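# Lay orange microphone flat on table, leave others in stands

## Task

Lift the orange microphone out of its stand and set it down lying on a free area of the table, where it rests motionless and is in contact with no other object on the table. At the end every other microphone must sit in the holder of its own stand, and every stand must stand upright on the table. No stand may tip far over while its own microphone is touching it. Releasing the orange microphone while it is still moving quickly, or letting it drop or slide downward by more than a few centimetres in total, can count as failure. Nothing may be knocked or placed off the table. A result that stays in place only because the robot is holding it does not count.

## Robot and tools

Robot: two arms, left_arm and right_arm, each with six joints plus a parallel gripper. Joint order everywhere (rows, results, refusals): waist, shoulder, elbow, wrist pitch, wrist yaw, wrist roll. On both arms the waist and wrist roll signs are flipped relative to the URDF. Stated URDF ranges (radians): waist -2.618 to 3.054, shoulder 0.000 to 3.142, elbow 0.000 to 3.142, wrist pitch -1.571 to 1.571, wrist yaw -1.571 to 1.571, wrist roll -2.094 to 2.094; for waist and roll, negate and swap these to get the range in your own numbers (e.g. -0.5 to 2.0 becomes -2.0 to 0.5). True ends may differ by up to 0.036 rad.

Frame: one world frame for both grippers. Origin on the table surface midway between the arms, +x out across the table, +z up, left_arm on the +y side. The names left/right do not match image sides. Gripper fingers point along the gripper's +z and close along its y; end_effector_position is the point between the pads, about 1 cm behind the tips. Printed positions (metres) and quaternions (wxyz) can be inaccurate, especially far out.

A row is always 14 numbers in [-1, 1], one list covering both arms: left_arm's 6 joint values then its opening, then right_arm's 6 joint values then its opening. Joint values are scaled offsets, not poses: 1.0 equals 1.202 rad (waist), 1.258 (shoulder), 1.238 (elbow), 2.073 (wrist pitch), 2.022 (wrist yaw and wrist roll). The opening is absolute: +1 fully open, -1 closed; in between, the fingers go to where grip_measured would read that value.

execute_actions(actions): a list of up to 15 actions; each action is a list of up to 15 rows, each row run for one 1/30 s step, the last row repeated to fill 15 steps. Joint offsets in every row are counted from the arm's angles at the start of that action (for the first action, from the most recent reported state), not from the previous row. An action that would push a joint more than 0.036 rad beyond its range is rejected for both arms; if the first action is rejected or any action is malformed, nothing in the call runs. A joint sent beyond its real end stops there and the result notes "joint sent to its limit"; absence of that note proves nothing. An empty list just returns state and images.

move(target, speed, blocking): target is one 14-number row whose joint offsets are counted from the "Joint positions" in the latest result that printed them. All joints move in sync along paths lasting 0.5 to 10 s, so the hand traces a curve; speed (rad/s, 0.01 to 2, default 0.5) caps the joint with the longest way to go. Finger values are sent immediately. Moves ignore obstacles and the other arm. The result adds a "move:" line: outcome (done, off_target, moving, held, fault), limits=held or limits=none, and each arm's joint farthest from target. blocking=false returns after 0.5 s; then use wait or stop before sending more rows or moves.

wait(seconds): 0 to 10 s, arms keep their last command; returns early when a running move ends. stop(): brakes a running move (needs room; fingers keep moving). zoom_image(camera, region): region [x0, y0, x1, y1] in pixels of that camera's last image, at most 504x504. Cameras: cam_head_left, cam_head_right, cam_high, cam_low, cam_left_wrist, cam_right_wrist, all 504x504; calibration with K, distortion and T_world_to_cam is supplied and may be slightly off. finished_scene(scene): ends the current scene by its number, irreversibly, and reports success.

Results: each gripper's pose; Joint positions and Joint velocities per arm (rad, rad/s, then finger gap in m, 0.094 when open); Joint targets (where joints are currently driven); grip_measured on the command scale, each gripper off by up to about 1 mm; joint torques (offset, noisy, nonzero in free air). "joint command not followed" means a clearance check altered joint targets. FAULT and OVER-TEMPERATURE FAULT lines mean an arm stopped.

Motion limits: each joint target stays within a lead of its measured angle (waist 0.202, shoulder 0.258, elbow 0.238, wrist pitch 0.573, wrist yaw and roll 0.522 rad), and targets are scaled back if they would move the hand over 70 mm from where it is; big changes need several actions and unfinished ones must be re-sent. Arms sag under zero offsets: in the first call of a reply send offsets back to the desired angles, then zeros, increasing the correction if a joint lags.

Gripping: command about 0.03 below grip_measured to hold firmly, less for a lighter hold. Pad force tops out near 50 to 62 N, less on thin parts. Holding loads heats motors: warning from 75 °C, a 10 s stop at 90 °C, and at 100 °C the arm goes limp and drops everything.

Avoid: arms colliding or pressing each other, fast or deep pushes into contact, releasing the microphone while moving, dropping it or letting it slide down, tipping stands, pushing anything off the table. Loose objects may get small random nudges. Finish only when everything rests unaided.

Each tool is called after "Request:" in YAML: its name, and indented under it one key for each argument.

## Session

Request:
execute_actions:
  actions: []

Scene clock: 0.00 s.
left_arm: end_effector_position=(+0.0304, +0.5794, +0.3323) grip_measured=+1.000 end_effector_quat_wxyz=(-0.142, -0.165, +0.639, +0.738) | right_arm: end_effector_position=(+0.1821, -0.0185, +0.1679) grip_measured=+1.000 end_effector_quat_wxyz=(-0.211, +0.947, -0.204, -0.127)
Joint names: [waist, shoulder, elbow, wrist pitch, wrist yaw, wrist roll]
Joint positions: left_arm=[-0.683  1.064  0.536  0.991 -1.277 -1.954  0.094] | right_arm=[-0.823  1.726  1.535 -1.093 -0.413  1.753  0.094]
Joint velocities: left_arm=[-0.002 -0.027 -0.012 -0.037  0.007  0.051  0.   ] | right_arm=[-0.017 -0.012  0.012 -0.022 -0.022  0.037  0.   ]
Joint torques (N m, as the arm reports them, + toward a larger Joint positions number): no reading
Motor temperatures (°C, as the motors report them): left_arm=[27 33 30 30 27 27] | right_arm=[28 30 27 31 30 27]
Joint targets: left_arm=[-0.683 1.057 0.547 0.997 -1.272 -1.947] | right_arm=[-0.823 1.723 1.538 -1.102 -0.421 1.752]
camera_calibration (this result's frames):
cam_left_wrist: T_world_to_cam=[[0.223208, 0.282951, -0.9328, 0.137944], [-0.548414, -0.754676, -0.360149, 0.61842], [-0.805866, 0.591949, -0.0132753, -0.182941], [0, 0, 0, 1]] pos_world=[0.160934, 0.535967, 0.348969]
cam_right_wrist: T_world_to_cam=[[0.545441, 0.760479, 0.352371, -0.155033], [0.788119, -0.608432, 0.0931616, -0.132554], [0.285241, 0.226896, -0.931212, 0.227038], [0, 0, 0, 1]] pos_world=[0.124269, -0.0142644, 0.278399]

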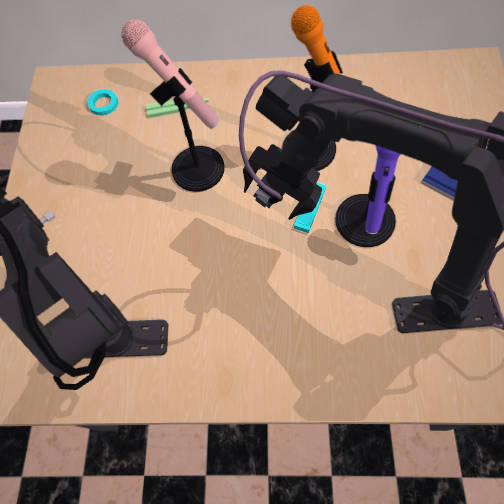

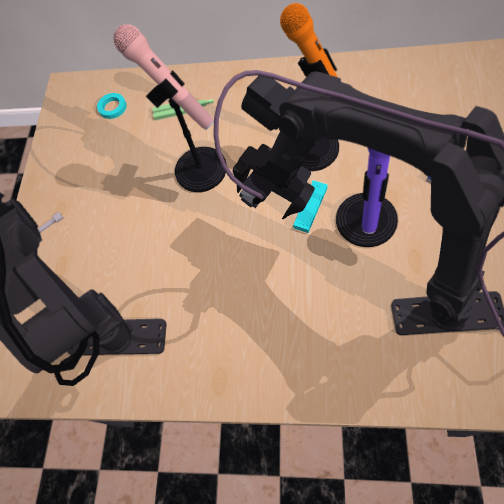

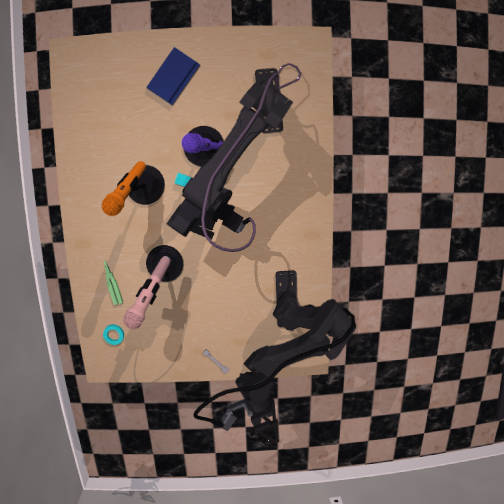

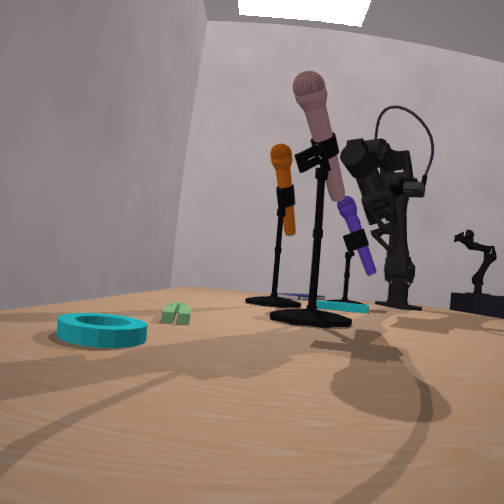

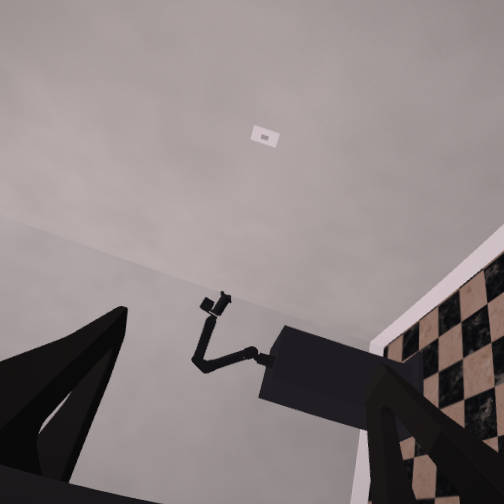

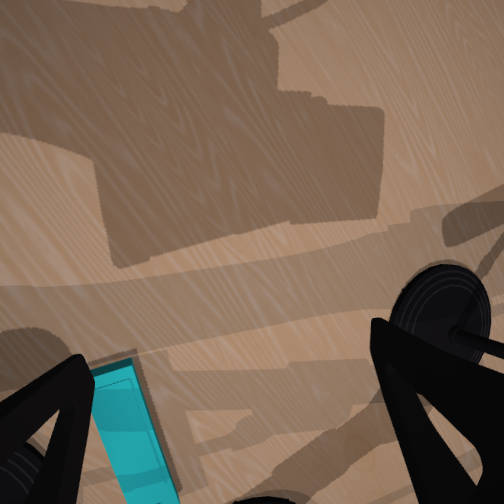

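Request:
move:
  target: [0.5,-0.04,0.07,-0.53,0.63,0.966,-1,0,-0.335,-0.078,0.221,0.204,-0.73,1]
  speed: 1.2

Request:
move:
  target: [0.745,0,0,0,0,0,-1,0.27,0,0,0,0,0,1]
  speed: 1

Request:
move:
  target: [0,0.72,0.335,0.235,0,0,-1,0,0,0,0,0,0,1]
  speed: 1

Scene clock: 20.63 s.
left_arm: end_effector_position=(+0.3001, +0.3336, +0.1668) grip_measured=-0.978 end_effector_quat_wxyz=(+0.491, -0.049, +0.869, +0.036) | right_arm: end_effector_position=(+0.2547, -0.0393, +0.3479) grip_measured=+1.000 end_effector_quat_wxyz=(+0.485, -0.483, +0.712, +0.159)
Joint names: [waist, shoulder, elbow, wrist pitch, wrist yaw, wrist roll]
Joint positions: left_arm=[-0.09   1.037  0.594 -0.099 -0.013 -0.009  0.001] | right_arm=[-0.823  1.32   1.456 -0.636 -0.009  0.283  0.094]
Joint velocities: left_arm=[ 0.027 -0.007 -0.022 -0.037 -0.037 -0.007  0.001] | right_arm=[ 0.017 -0.017  0.007  0.007 -0.095 -0.007  0.   ]
Joint torques (N m, as the arm reports them, + toward a larger Joint positions number): left_arm=[ 0.65 -4.49  9.3   1.62  0.13  0.09] | right_arm=[-0.06 -5.56  6.2   1.74  0.09 -0.07]
Motor temperatures (°C, as the motors report them): left_arm=[27 34 33 32 27 27] | right_arm=[28 35 29 32 30 27]
Joint targets: left_arm=[-0.082 1.014 0.623 -0.108 -0.003 -0.001] | right_arm=[-0.823 1.304 1.439 -0.635 -0.000 0.277]
move: off_target (left_arm); limits=none; left_arm: farthest joint: the elbow, 0.029 radians from its target (0.087 radians at the start); right_arm: farthest joint: the elbow, 0.018 radians from its target (0.096 radians at the start)
camera_calibration (this result's frames):
cam_left_wrist: T_world_to_cam=[[0.282931, -0.93982, 0.191544, 0.195363], [-0.815882, -0.340818, -0.467097, 0.481256], [0.504269, -0.0241211, -0.86321, 0.131791], [0, 0, 0, 1]] pos_world=[0.270916, 0.350806, 0.301136]
cam_right_wrist: T_world_to_cam=[[0.800714, -0.574965, 0.168144, -0.295693], [-0.416329, -0.735933, -0.533922, 0.300669], [0.430729, 0.357515, -0.828647, 0.311059], [0, 0, 0, 1]] pos_world=[0.22796, -0.0599489, 0.468011]

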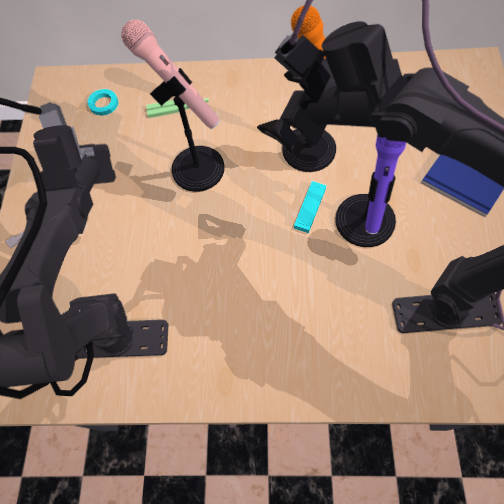

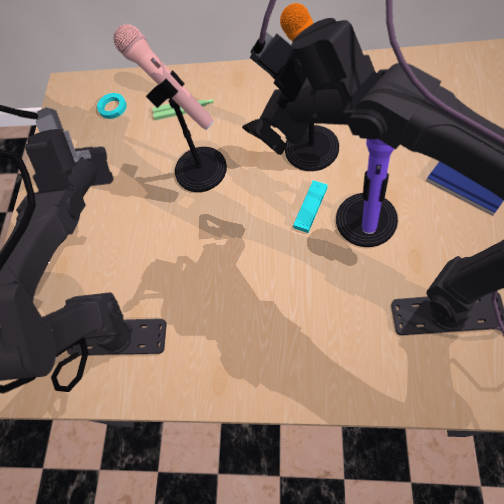

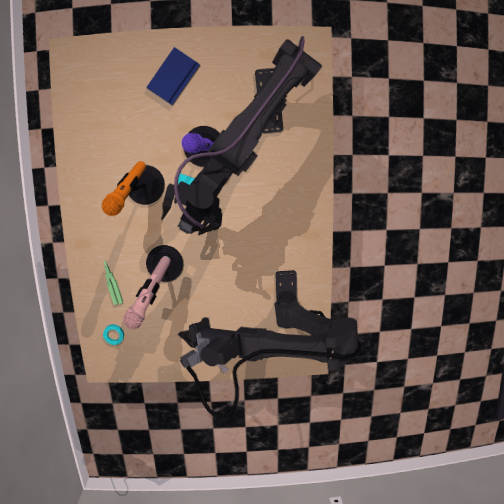

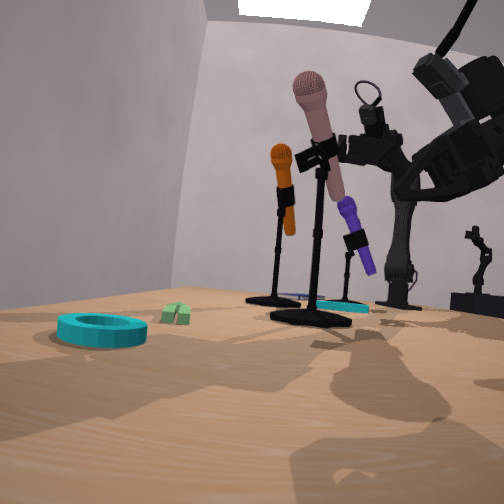

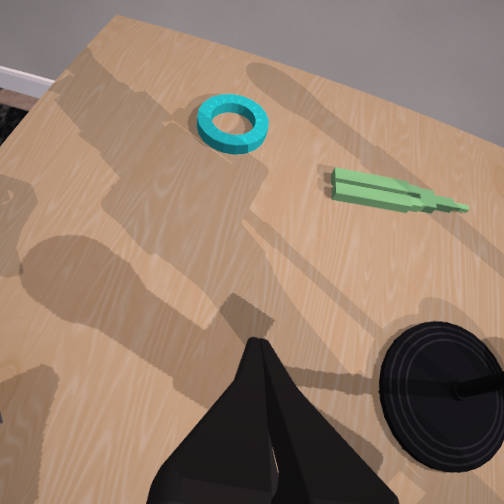

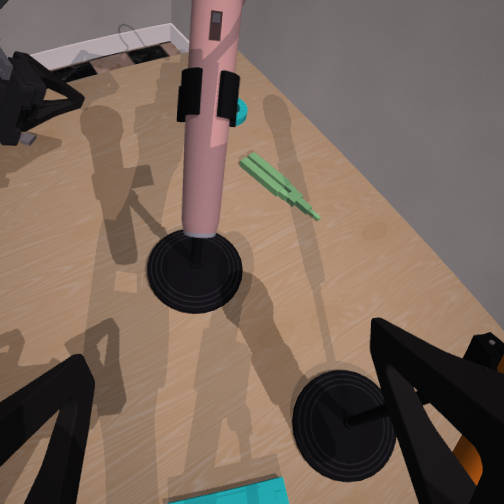

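Scene clock: 22.00 s.
left_arm: end_effector_position=(+0.2062, +0.0515, +0.1668) grip_measured=-0.978 end_effector_quat_wxyz=(+0.458, +0.330, +0.806, -0.179) | right_arm: end_effector_position=(+0.3429, -0.1340, +0.3479) grip_measured=+1.000 end_effector_quat_wxyz=(+0.504, -0.363, +0.779, +0.080)
Joint names: [waist, shoulder, elbow, wrist pitch, wrist yaw, wrist roll]
Joint positions: left_arm=[ 0.799  1.037  0.594 -0.099 -0.012 -0.009  0.001] | right_arm=[-0.504  1.32   1.456 -0.636 -0.009  0.283  0.094]
Joint velocities: left_arm=[ 0.007  0.002  0.002  0.051 -0.081  0.066 -0.   ] | right_arm=[ 0.007 -0.017 -0.002  0.022 -0.125 -0.051  0.   ]
Joint torques (N m, as the arm reports them, + toward a larger Joint positions number): left_arm=[ 0.59 -2.55  6.91  1.71  0.02  0.  ] | right_arm=[ 0.4  -4.38  7.63  1.73  0.01 -0.01]
Motor temperatures (°C, as the motors report them): left_arm=[27 34 33 32 27 27] | right_arm=[28 35 30 32 30 27]
Joint targets: left_arm=[0.806 1.037 0.594 -0.099 -0.013 -0.009] | right_arm=[-0.498 1.320 1.456 -0.636 -0.009 0.283]
move: done; limits=none; left_arm: farthest joint: the waist, 0.007 radians from its target (0.895 radians at the start); right_arm: farthest joint: the waist, 0.005 radians from its target (0.324 radians at the start)
camera_calibration (this result's frames):
cam_left_wrist: T_world_to_cam=[[-0.551762, -0.811618, 0.191924, 0.122304], [-0.778708, 0.418957, -0.467, 0.261707], [0.298618, -0.407126, -0.863178, 0.234462], [0, 0, 0, 1]] pos_world=[0.201261, 0.0850759, 0.301127]
cam_right_wrist: T_world_to_cam=[[0.580047, -0.797078, 0.167964, -0.374779], [-0.626158, -0.568181, -0.533945, 0.36217], [0.52103, 0.204541, -0.828668, 0.255451], [0, 0, 0, 1]] pos_world=[0.311067, -0.1452, 0.468013]

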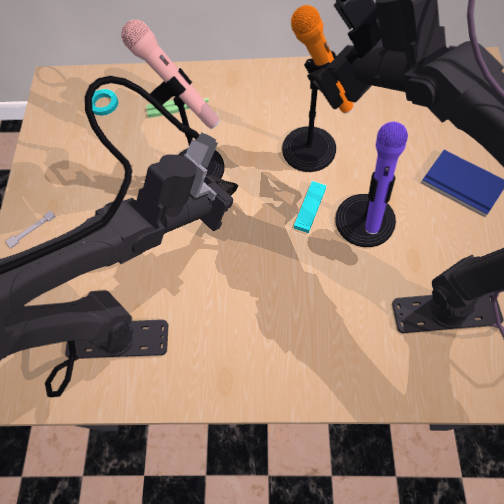

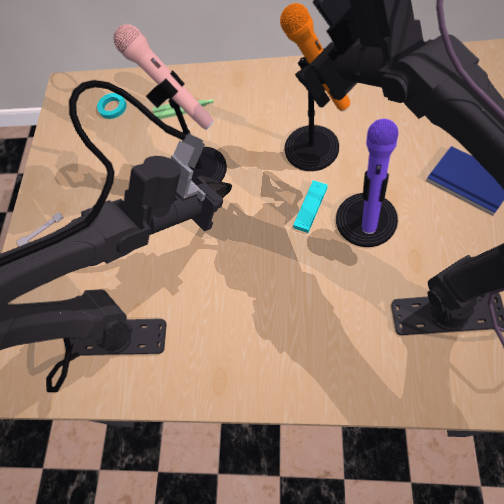

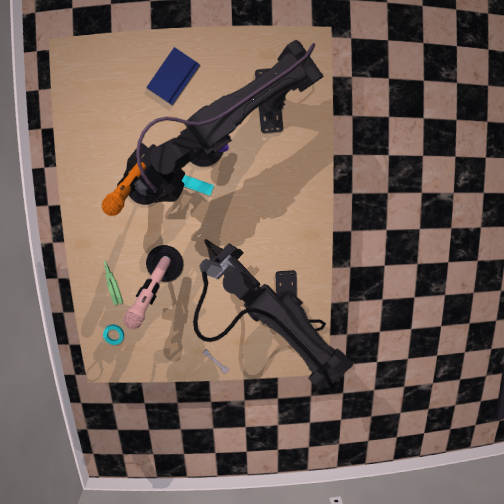

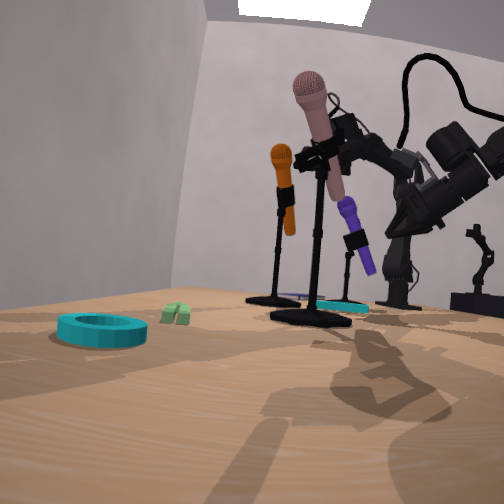

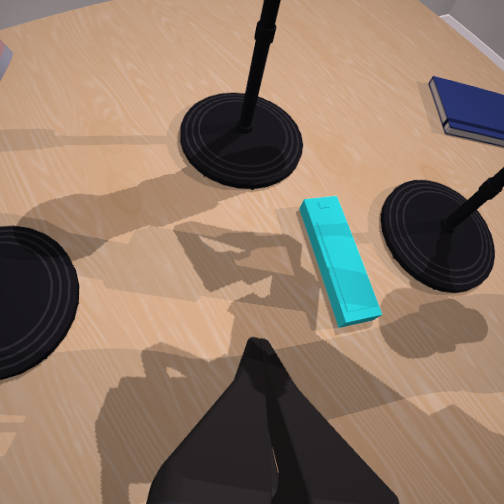

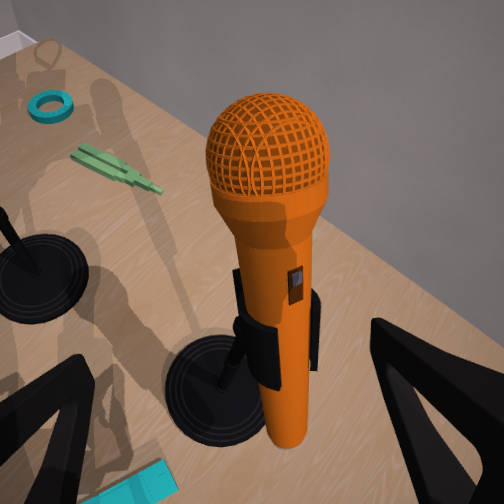

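Scene clock: 23.73 s.
left_arm: end_effector_position=(+0.3256, -0.0654, +0.0577) grip_measured=-0.978 end_effector_quat_wxyz=(+0.438, +0.335, +0.817, -0.171) | right_arm: end_effector_position=(+0.3429, -0.1340, +0.3479) grip_measured=+1.000 end_effector_quat_wxyz=(+0.504, -0.363, +0.779, +0.080)
Joint names: [waist, shoulder, elbow, wrist pitch, wrist yaw, wrist roll]
Joint positions: left_arm=[ 0.799  1.95   0.984  0.374 -0.012 -0.009  0.001] | right_arm=[-0.504  1.32   1.456 -0.636 -0.009  0.283  0.094]
Joint velocities: left_arm=[ 0.007 -0.002  0.022 -0.066 -0.037  0.051 -0.   ] | right_arm=[ 0.012  0.017 -0.002 -0.007 -0.037  0.022  0.   ]
Joint torques (N m, as the arm reports them, + toward a larger Joint positions number): left_arm=[  0.03 -10.22   7.6    1.82   0.02   0.  ] | right_arm=[-0.06 -4.38  7.62  1.72  0.   -0.01]
Motor temperatures (°C, as the motors report them): left_arm=[27 34 34 32 27 27] | right_arm=[28 35 30 33 30 27]
Joint targets: left_arm=[0.799 1.942 1.008 0.388 -0.012 -0.009] | right_arm=[-0.504 1.320 1.456 -0.636 -0.009 0.283]
move: off_target (left_arm); limits=none; left_arm: farthest joint: the elbow, 0.024 radians from its target (0.415 radians at the start); right_arm: farthest joint: the waist, 0.000 radians from its target (0.000 radians at the start)
camera_calibration (this result's frames):
cam_left_wrist: T_world_to_cam=[[-0.545068, -0.818175, 0.183006, 0.112121], [-0.794616, 0.434538, -0.423984, 0.35642], [0.26737, -0.37652, -0.886987, 0.0705643], [0, 0, 0, 1]] pos_world=[0.325463, -0.0365745, 0.193187]
cam_right_wrist: T_world_to_cam=[[0.580047, -0.797078, 0.167964, -0.374779], [-0.626158, -0.568181, -0.533945, 0.36217], [0.52103, 0.204541, -0.828668, 0.255451], [0, 0, 0, 1]] pos_world=[0.311067, -0.1452, 0.468013]

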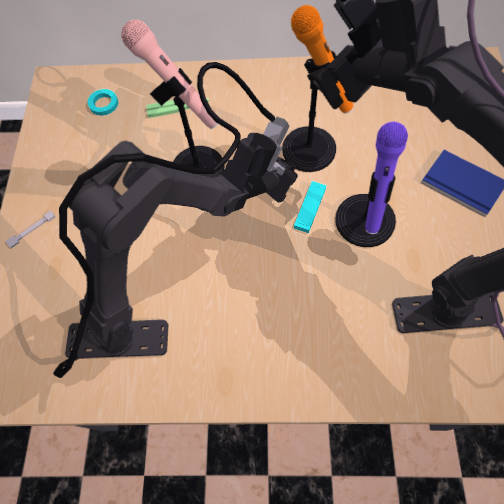

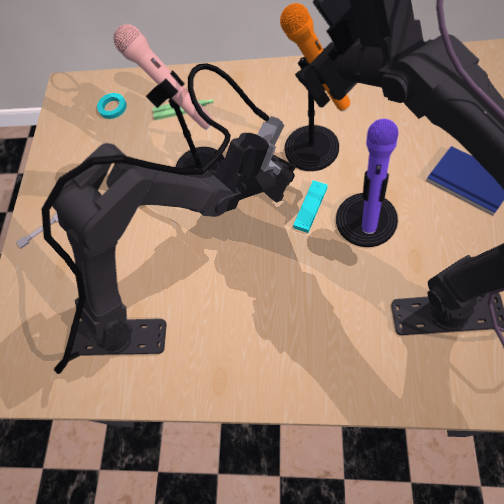

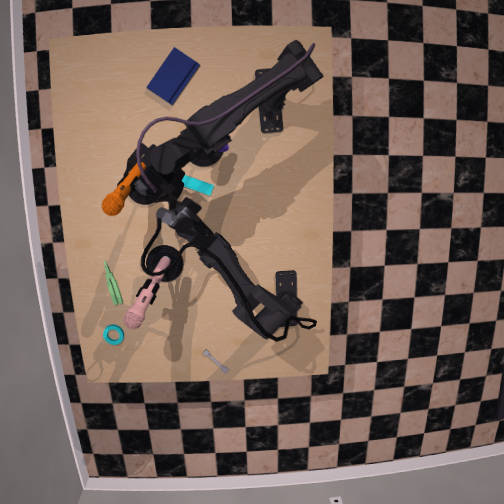

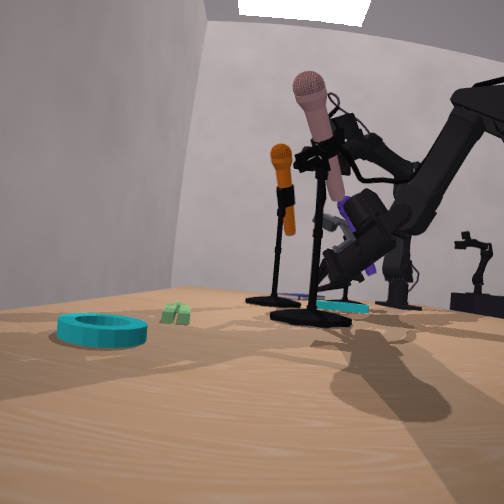

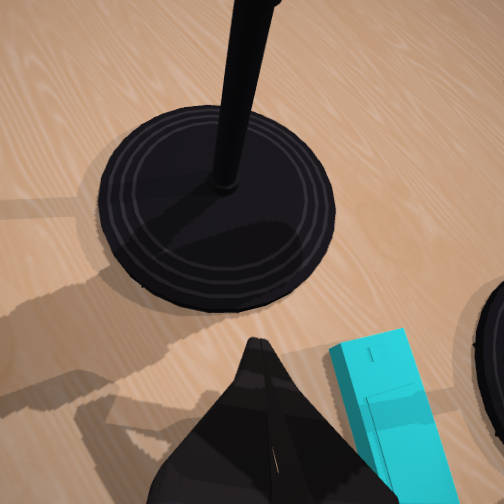

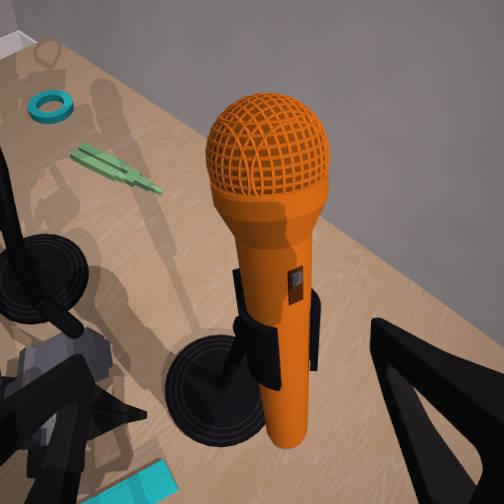

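Request:
move:
  target: [-0.042,0.22,0.2,0.13,0,0,-1,0.04,0.16,0.01,0.09,0,0,1]
  speed: 0.3

Scene clock: 29.13 s.
left_arm: end_effector_position=(+0.3960, -0.0996, +0.0507) grip_measured=-0.978 end_effector_quat_wxyz=(+0.513, +0.301, +0.781, -0.189) | right_arm: end_effector_position=(+0.4061, -0.1155, +0.3063) grip_measured=+1.000 end_effector_quat_wxyz=(+0.501, -0.348, +0.789, +0.069)
Joint names: [waist, shoulder, elbow, wrist pitch, wrist yaw, wrist roll]
Joint positions: left_arm=[ 0.756  2.225  1.204  0.608 -0.012 -0.009  0.001] | right_arm=[-0.462  1.515  1.456 -0.45  -0.009  0.283  0.094]
Joint velocities: left_arm=[ 0.012 -0.002 -0.007 -0.095 -0.007  0.007  0.   ] | right_arm=[ 0.012  0.002 -0.007  0.007 -0.051  0.007  0.   ]
Joint torques (N m, as the arm reports them, + toward a larger Joint positions number): left_arm=[ -0.64 -11.49   7.8    2.13   0.02   0.  ] | right_arm=[ 0.53 -5.87  8.98  1.73 -0.01 -0.01]
Motor temperatures (°C, as the motors report them): left_arm=[27 36 34 33 27 27] | right_arm=[28 34 30 34 30 27]
Joint targets: left_arm=[0.748 2.227 1.232 0.644 -0.012 -0.009] | right_arm=[-0.456 1.521 1.468 -0.449 -0.009 0.283]
move: off_target (left_arm); limits=none; left_arm: farthest joint: the wrist pitch, 0.036 radians from its target (0.269 radians at the start); right_arm: farthest joint: the elbow, 0.012 radians from its target (0.012 radians at the start)
camera_calibration (this result's frames):
cam_left_wrist: T_world_to_cam=[[-0.536592, -0.816565, 0.212817, 0.119058], [-0.745803, 0.340933, -0.572313, 0.403108], [0.394774, -0.465818, -0.791939, -0.0314867], [0, 0, 0, 1]] pos_world=[0.376955, -0.0548811, 0.180431]
cam_right_wrist: T_world_to_cam=[[0.548149, -0.819433, 0.167517, -0.379149], [-0.653527, -0.544624, -0.525631, 0.401335], [0.521953, 0.178647, -0.834057, 0.182566], [0, 0, 0, 1]] pos_world=[0.374822, -0.124726, 0.426738]

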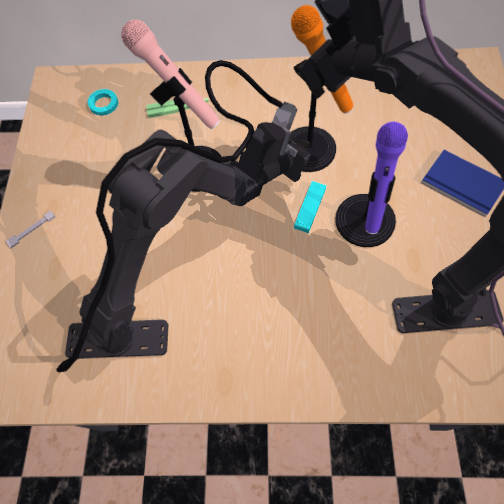

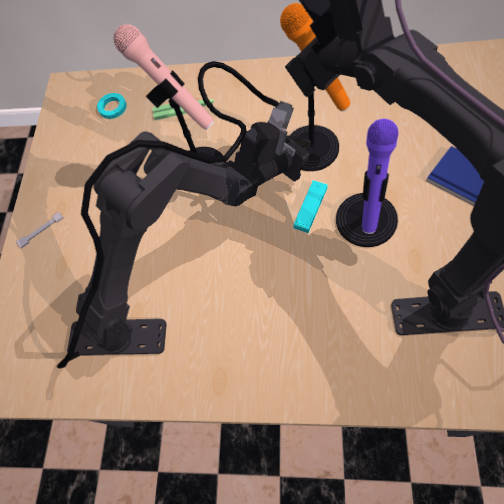

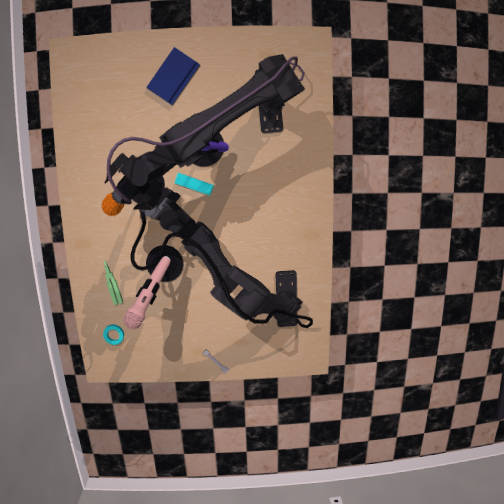

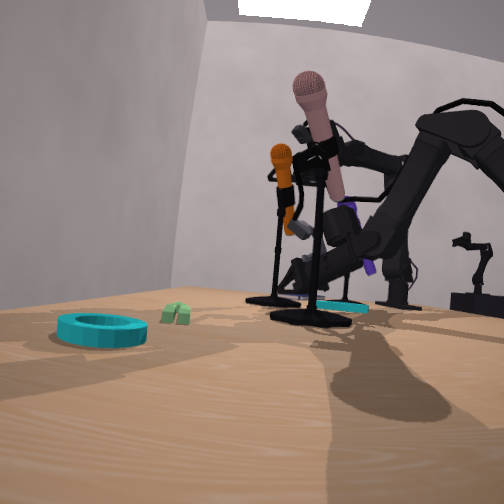

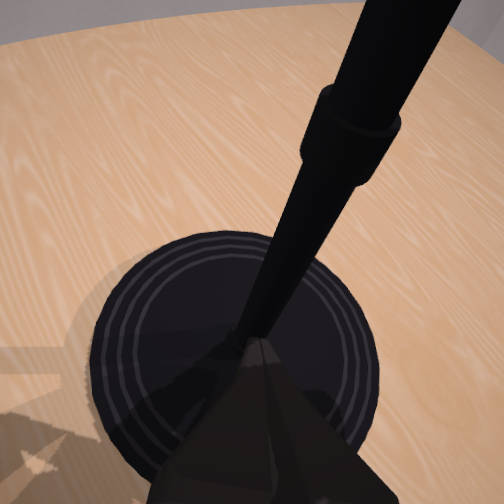

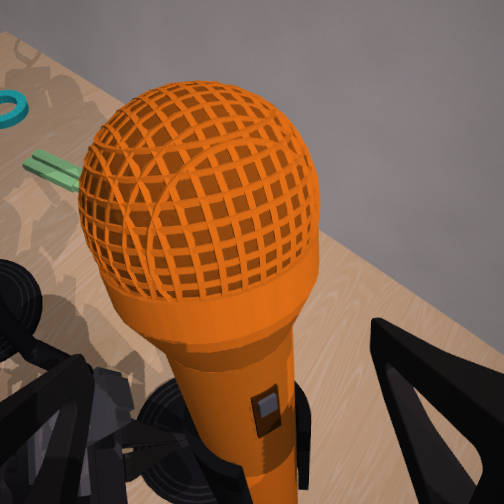

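Request:
move:
  target: [0,0.08,0,-0.14,0,0,-1,0,0,0.03,-0.018,0,0,0.3]
  speed: 0.2

Request:
execute_actions:
  actions:
    - [[0,0.06,-0.01,-0.09,0,0,-1,0,0,0,0,0,0,-0.4]]
    - [[0,0.06,-0.01,-0.09,0,0,-1,0,0,0,0,0,0,-0.4]]

Scene clock: 34.73 s.
left_arm: end_effector_position=(+0.3939, -0.0978, +0.0383) grip_measured=-0.978 end_effector_quat_wxyz=(+0.494, +0.306, +0.794, -0.181) | right_arm: end_effector_position=(+0.4057, -0.1157, +0.3105) grip_measured=+0.302 end_effector_quat_wxyz=(+0.502, -0.348, +0.789, +0.069)
Joint names: [waist, shoulder, elbow, wrist pitch, wrist yaw, wrist roll]
Joint positions: left_arm=[ 0.756  2.235  1.217  0.555 -0.012 -0.009  0.001] | right_arm=[-0.462  1.515  1.471 -0.464 -0.009  0.283  0.061]
Joint velocities: left_arm=[ 0.002  0.007 -0.012  0.022  0.022  0.022 -0.   ] | right_arm=[-0.007  0.017 -0.007 -0.022  0.022 -0.066 -0.   ]
Joint torques (N m, as the arm reports them, + toward a larger Joint positions number): left_arm=[ 0.02 -5.48  4.68 -0.12  0.03  0.  ] | right_arm=[-0.05 -6.3   9.72  1.49 -0.01 -0.02]
Motor temperatures (°C, as the motors report them): left_arm=[27 38 34 34 27 27] | right_arm=[28 34 31 35 30 27]
Joint targets: left_arm=[0.756 2.309 1.207 0.363 -0.012 -0.009] | right_arm=[-0.462 1.515 1.493 -0.488 -0.009 0.283]
move: off_target (left_arm, right_arm); limits=none; left_arm: farthest joint: the wrist pitch, 0.237 radians from its target (0.290 radians at the start); right_arm: farthest joint: the wrist pitch, 0.024 radians from its target (0.038 radians at the start)
camera_calibration (this result's frames):
cam_left_wrist: T_world_to_cam=[[-0.528767, -0.823605, 0.205135, 0.118642], [-0.766481, 0.359537, -0.532204, 0.402236], [0.364572, -0.438644, -0.821389, -0.0239899], [0, 0, 0, 1]] pos_world=[0.379786, -0.0574278, 0.170029]
cam_right_wrist: T_world_to_cam=[[0.547876, -0.819598, 0.167604, -0.379765], [-0.652667, -0.544105, -0.527234, 0.403336], [0.523314, 0.179469, -0.833027, 0.185552], [0, 0, 0, 1]] pos_world=[0.374206, -0.125098, 0.430873]

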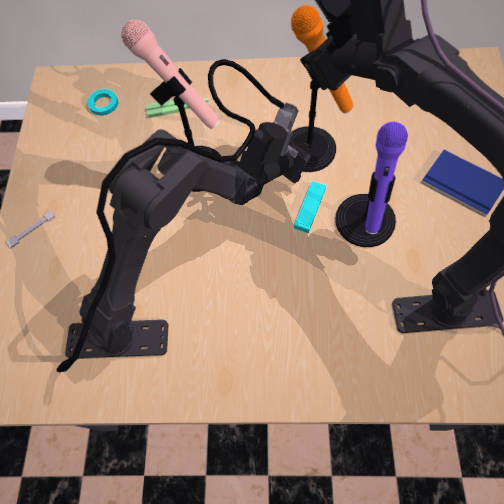

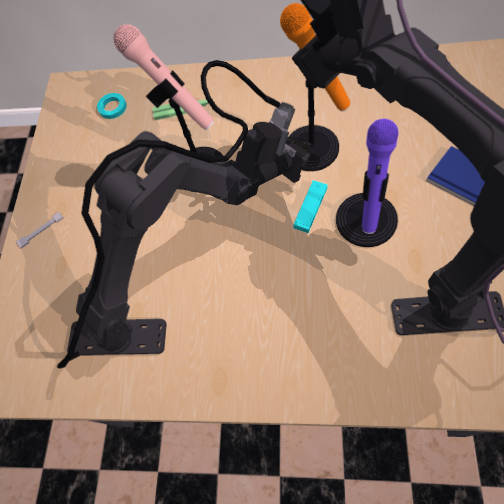

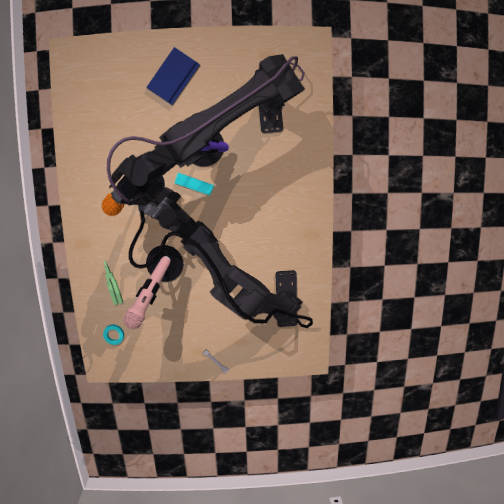

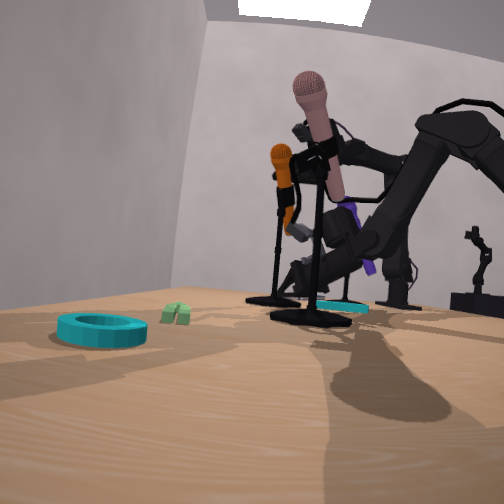

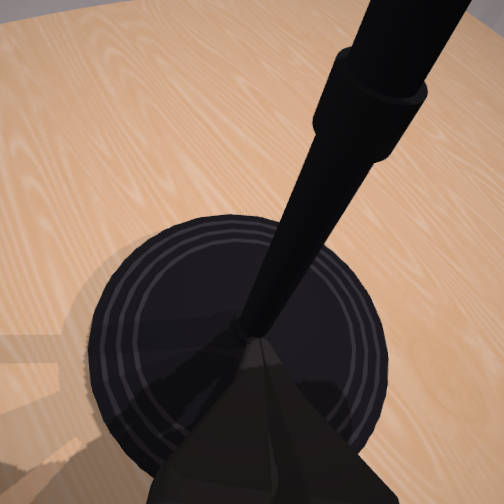

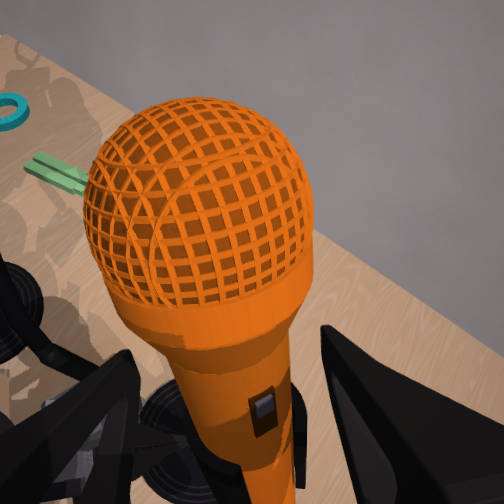

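Scene clock: 35.73 s.
left_arm: end_effector_position=(+0.3939, -0.0978, +0.0383) grip_measured=-0.978 end_effector_quat_wxyz=(+0.494, +0.306, +0.794, -0.181) | right_arm: end_effector_position=(+0.4065, -0.1167, +0.3108) grip_measured=-0.306 end_effector_quat_wxyz=(+0.503, -0.347, +0.789, +0.067)
Joint names: [waist, shoulder, elbow, wrist pitch, wrist yaw, wrist roll]
Joint positions: left_arm=[ 0.756  2.235  1.217  0.555 -0.012 -0.009  0.001] | right_arm=[-0.462  1.515  1.471 -0.462 -0.004  0.283  0.033]
Joint velocities: left_arm=[ 0.007 -0.007  0.007 -0.066 -0.022  0.037 -0.   ] | right_arm=[ 0.007  0.017 -0.007 -0.11  -0.022  0.007 -0.001]
Joint torques (N m, as the arm reports them, + toward a larger Joint positions number): left_arm=[ 0.03 -5.38  4.51 -0.03  0.02  0.  ] | right_arm=[-0.07 -6.3   7.95  1.72  0.   -0.01]
Motor temperatures (°C, as the motors report them): left_arm=[27 38 34 34 27 27] | right_arm=[28 34 31 35 30 27]
Joint targets: left_arm=[0.756 2.310 1.205 0.371 -0.012 -0.009] | right_arm=[-0.462 1.515 1.471 -0.462 -0.004 0.283]
camera_calibration (this result's frames):
cam_left_wrist: T_world_to_cam=[[-0.528767, -0.823605, 0.205135, 0.118642], [-0.766481, 0.359537, -0.532204, 0.402236], [0.364572, -0.438644, -0.821389, -0.0239899], [0, 0, 0, 1]] pos_world=[0.379786, -0.0574278, 0.170029]
cam_right_wrist: T_world_to_cam=[[0.54326, -0.822165, 0.170041, -0.380233], [-0.654089, -0.541446, -0.528208, 0.404701], [0.526342, 0.175732, -0.831915, 0.183565], [0, 0, 0, 1]] pos_world=[0.374658, -0.125749, 0.431132]

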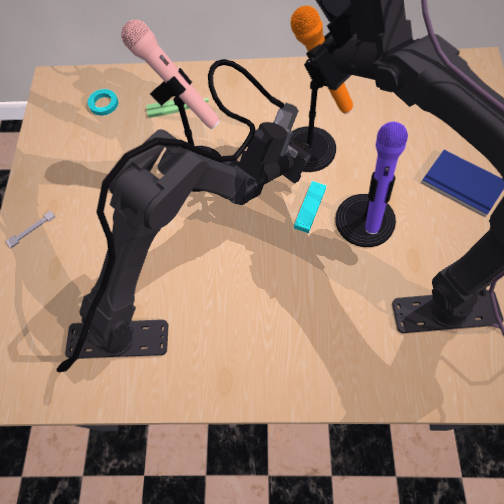

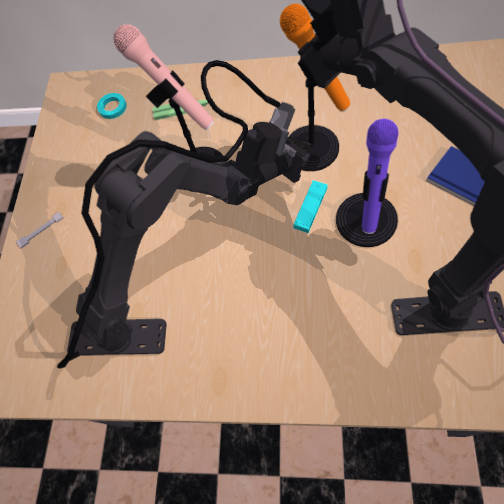

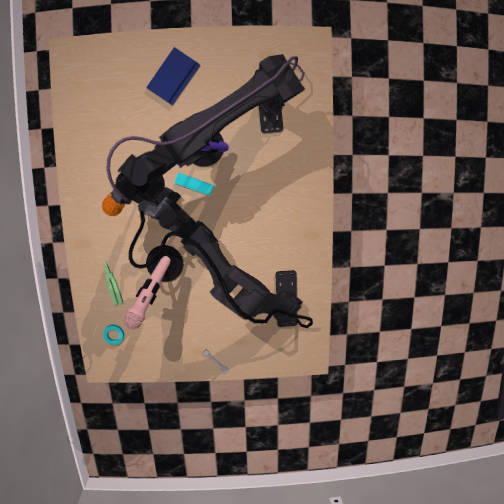

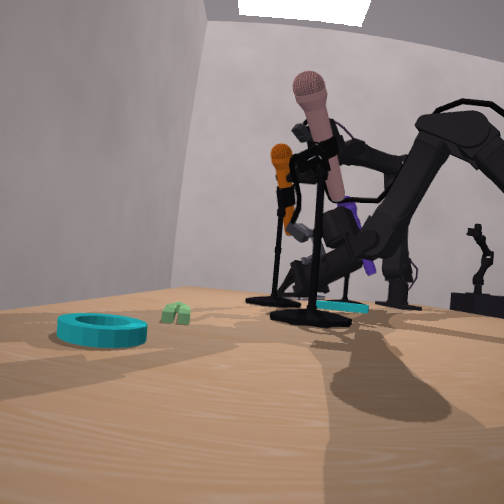

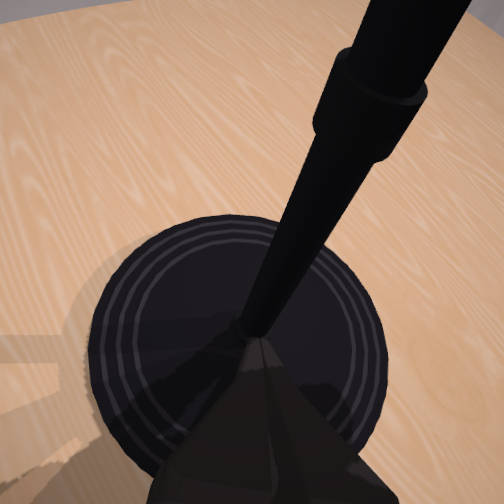

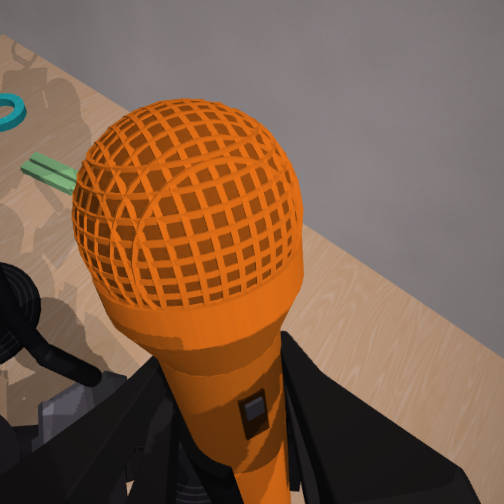

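Request:
execute_actions:
  actions:
    - [[0,0.06,-0.01,-0.09,0,0,-1,-0.027,-0.006,0.156,0.11,-0.03,0,-0.4]]
    - [[0,0.06,-0.01,-0.09,0,0,-1,-0.027,-0.006,0.156,0.11,-0.03,0,-0.4]]
    - [[0,0.06,-0.01,-0.09,0,0,-1,-0.027,-0.006,0.156,0.11,-0.03,0,-0.4]]

Scene clock: 45.40 s.
left_arm: end_effector_position=(+0.3969, -0.0977, +0.0427) grip_measured=-0.978 end_effector_quat_wxyz=(+0.503, +0.301, +0.790, -0.180) | right_arm: end_effector_position=(+0.4192, -0.0929, +0.3205) grip_measured=-0.306 end_effector_quat_wxyz=(+0.484, -0.378, +0.786, +0.065)
Joint names: [waist, shoulder, elbow, wrist pitch, wrist yaw, wrist roll]
Joint positions: left_arm=[ 0.756  2.235  1.217  0.575 -0.023 -0.009  0.001] | right_arm=[-0.486  1.642  1.676 -0.583 -0.014  0.323  0.033]
Joint velocities: left_arm=[ 0.002  0.002 -0.012 -0.022 -0.007 -0.007  0.   ] | right_arm=[-0.022 -0.007 -0.002 -0.022  0.007 -0.066  0.   ]
Joint torques (N m, as the arm reports them, + toward a larger Joint positions number): left_arm=[ 0.02 -5.5   4.54 -0.05  0.05  0.  ] | right_arm=[-1.47 -9.64 14.02  3.36 -0.44 -0.11]
Motor temperatures (°C, as the motors report them): left_arm=[27 37 33 32 27 27] | right_arm=[28 35 32 38 30 27]
Joint targets: left_arm=[0.756 2.309 1.205 0.388 -0.020 -0.009] | right_arm=[-0.502 1.610 1.754 -0.413 -0.052 0.313]
camera_calibration (this result's frames):
cam_left_wrist: T_world_to_cam=[[-0.523974, -0.827071, 0.203482, 0.117193], [-0.760324, 0.346523, -0.54939, 0.403849], [0.383873, -0.442578, -0.810411, -0.0298861], [0, 0, 0, 1]] pos_world=[0.379935, -0.0562433, 0.173804]
cam_right_wrist: T_world_to_cam=[[0.589629, -0.783468, 0.196255, -0.393474], [-0.634496, -0.599671, -0.487657, 0.404388], [0.499752, 0.163014, -0.85069, 0.196722], [0, 0, 0, 1]] pos_world=[0.390274, -0.097843, 0.441773]

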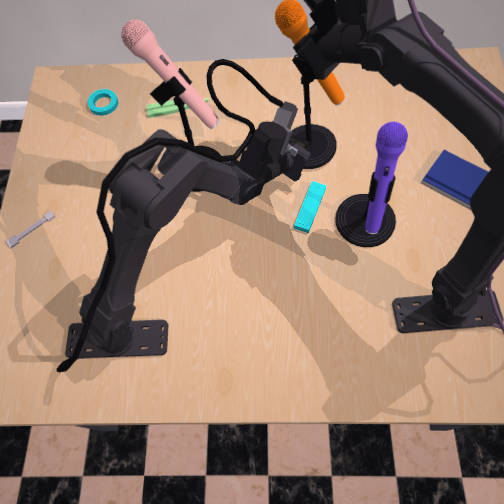

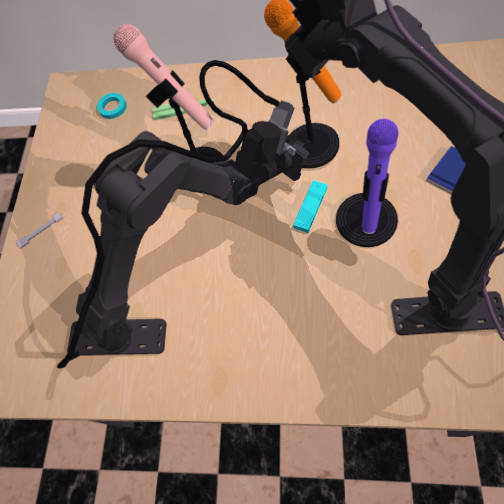

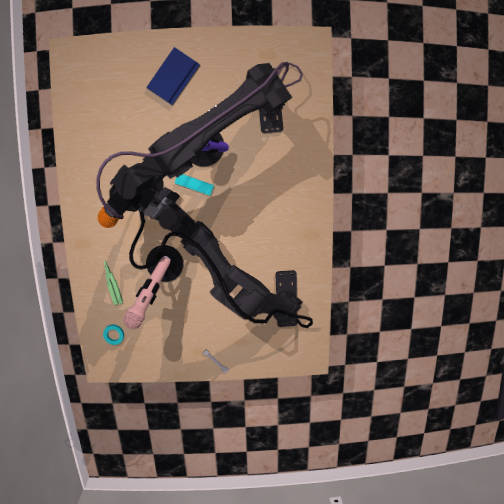

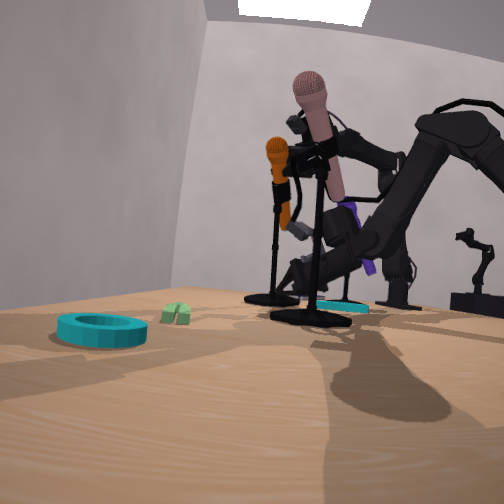

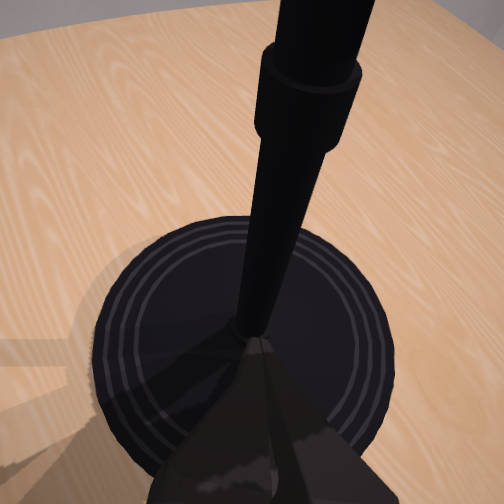

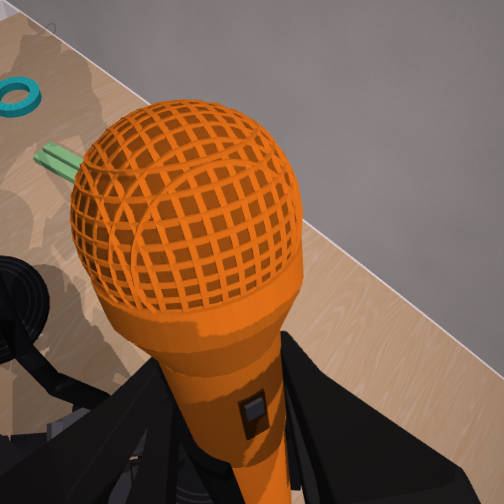

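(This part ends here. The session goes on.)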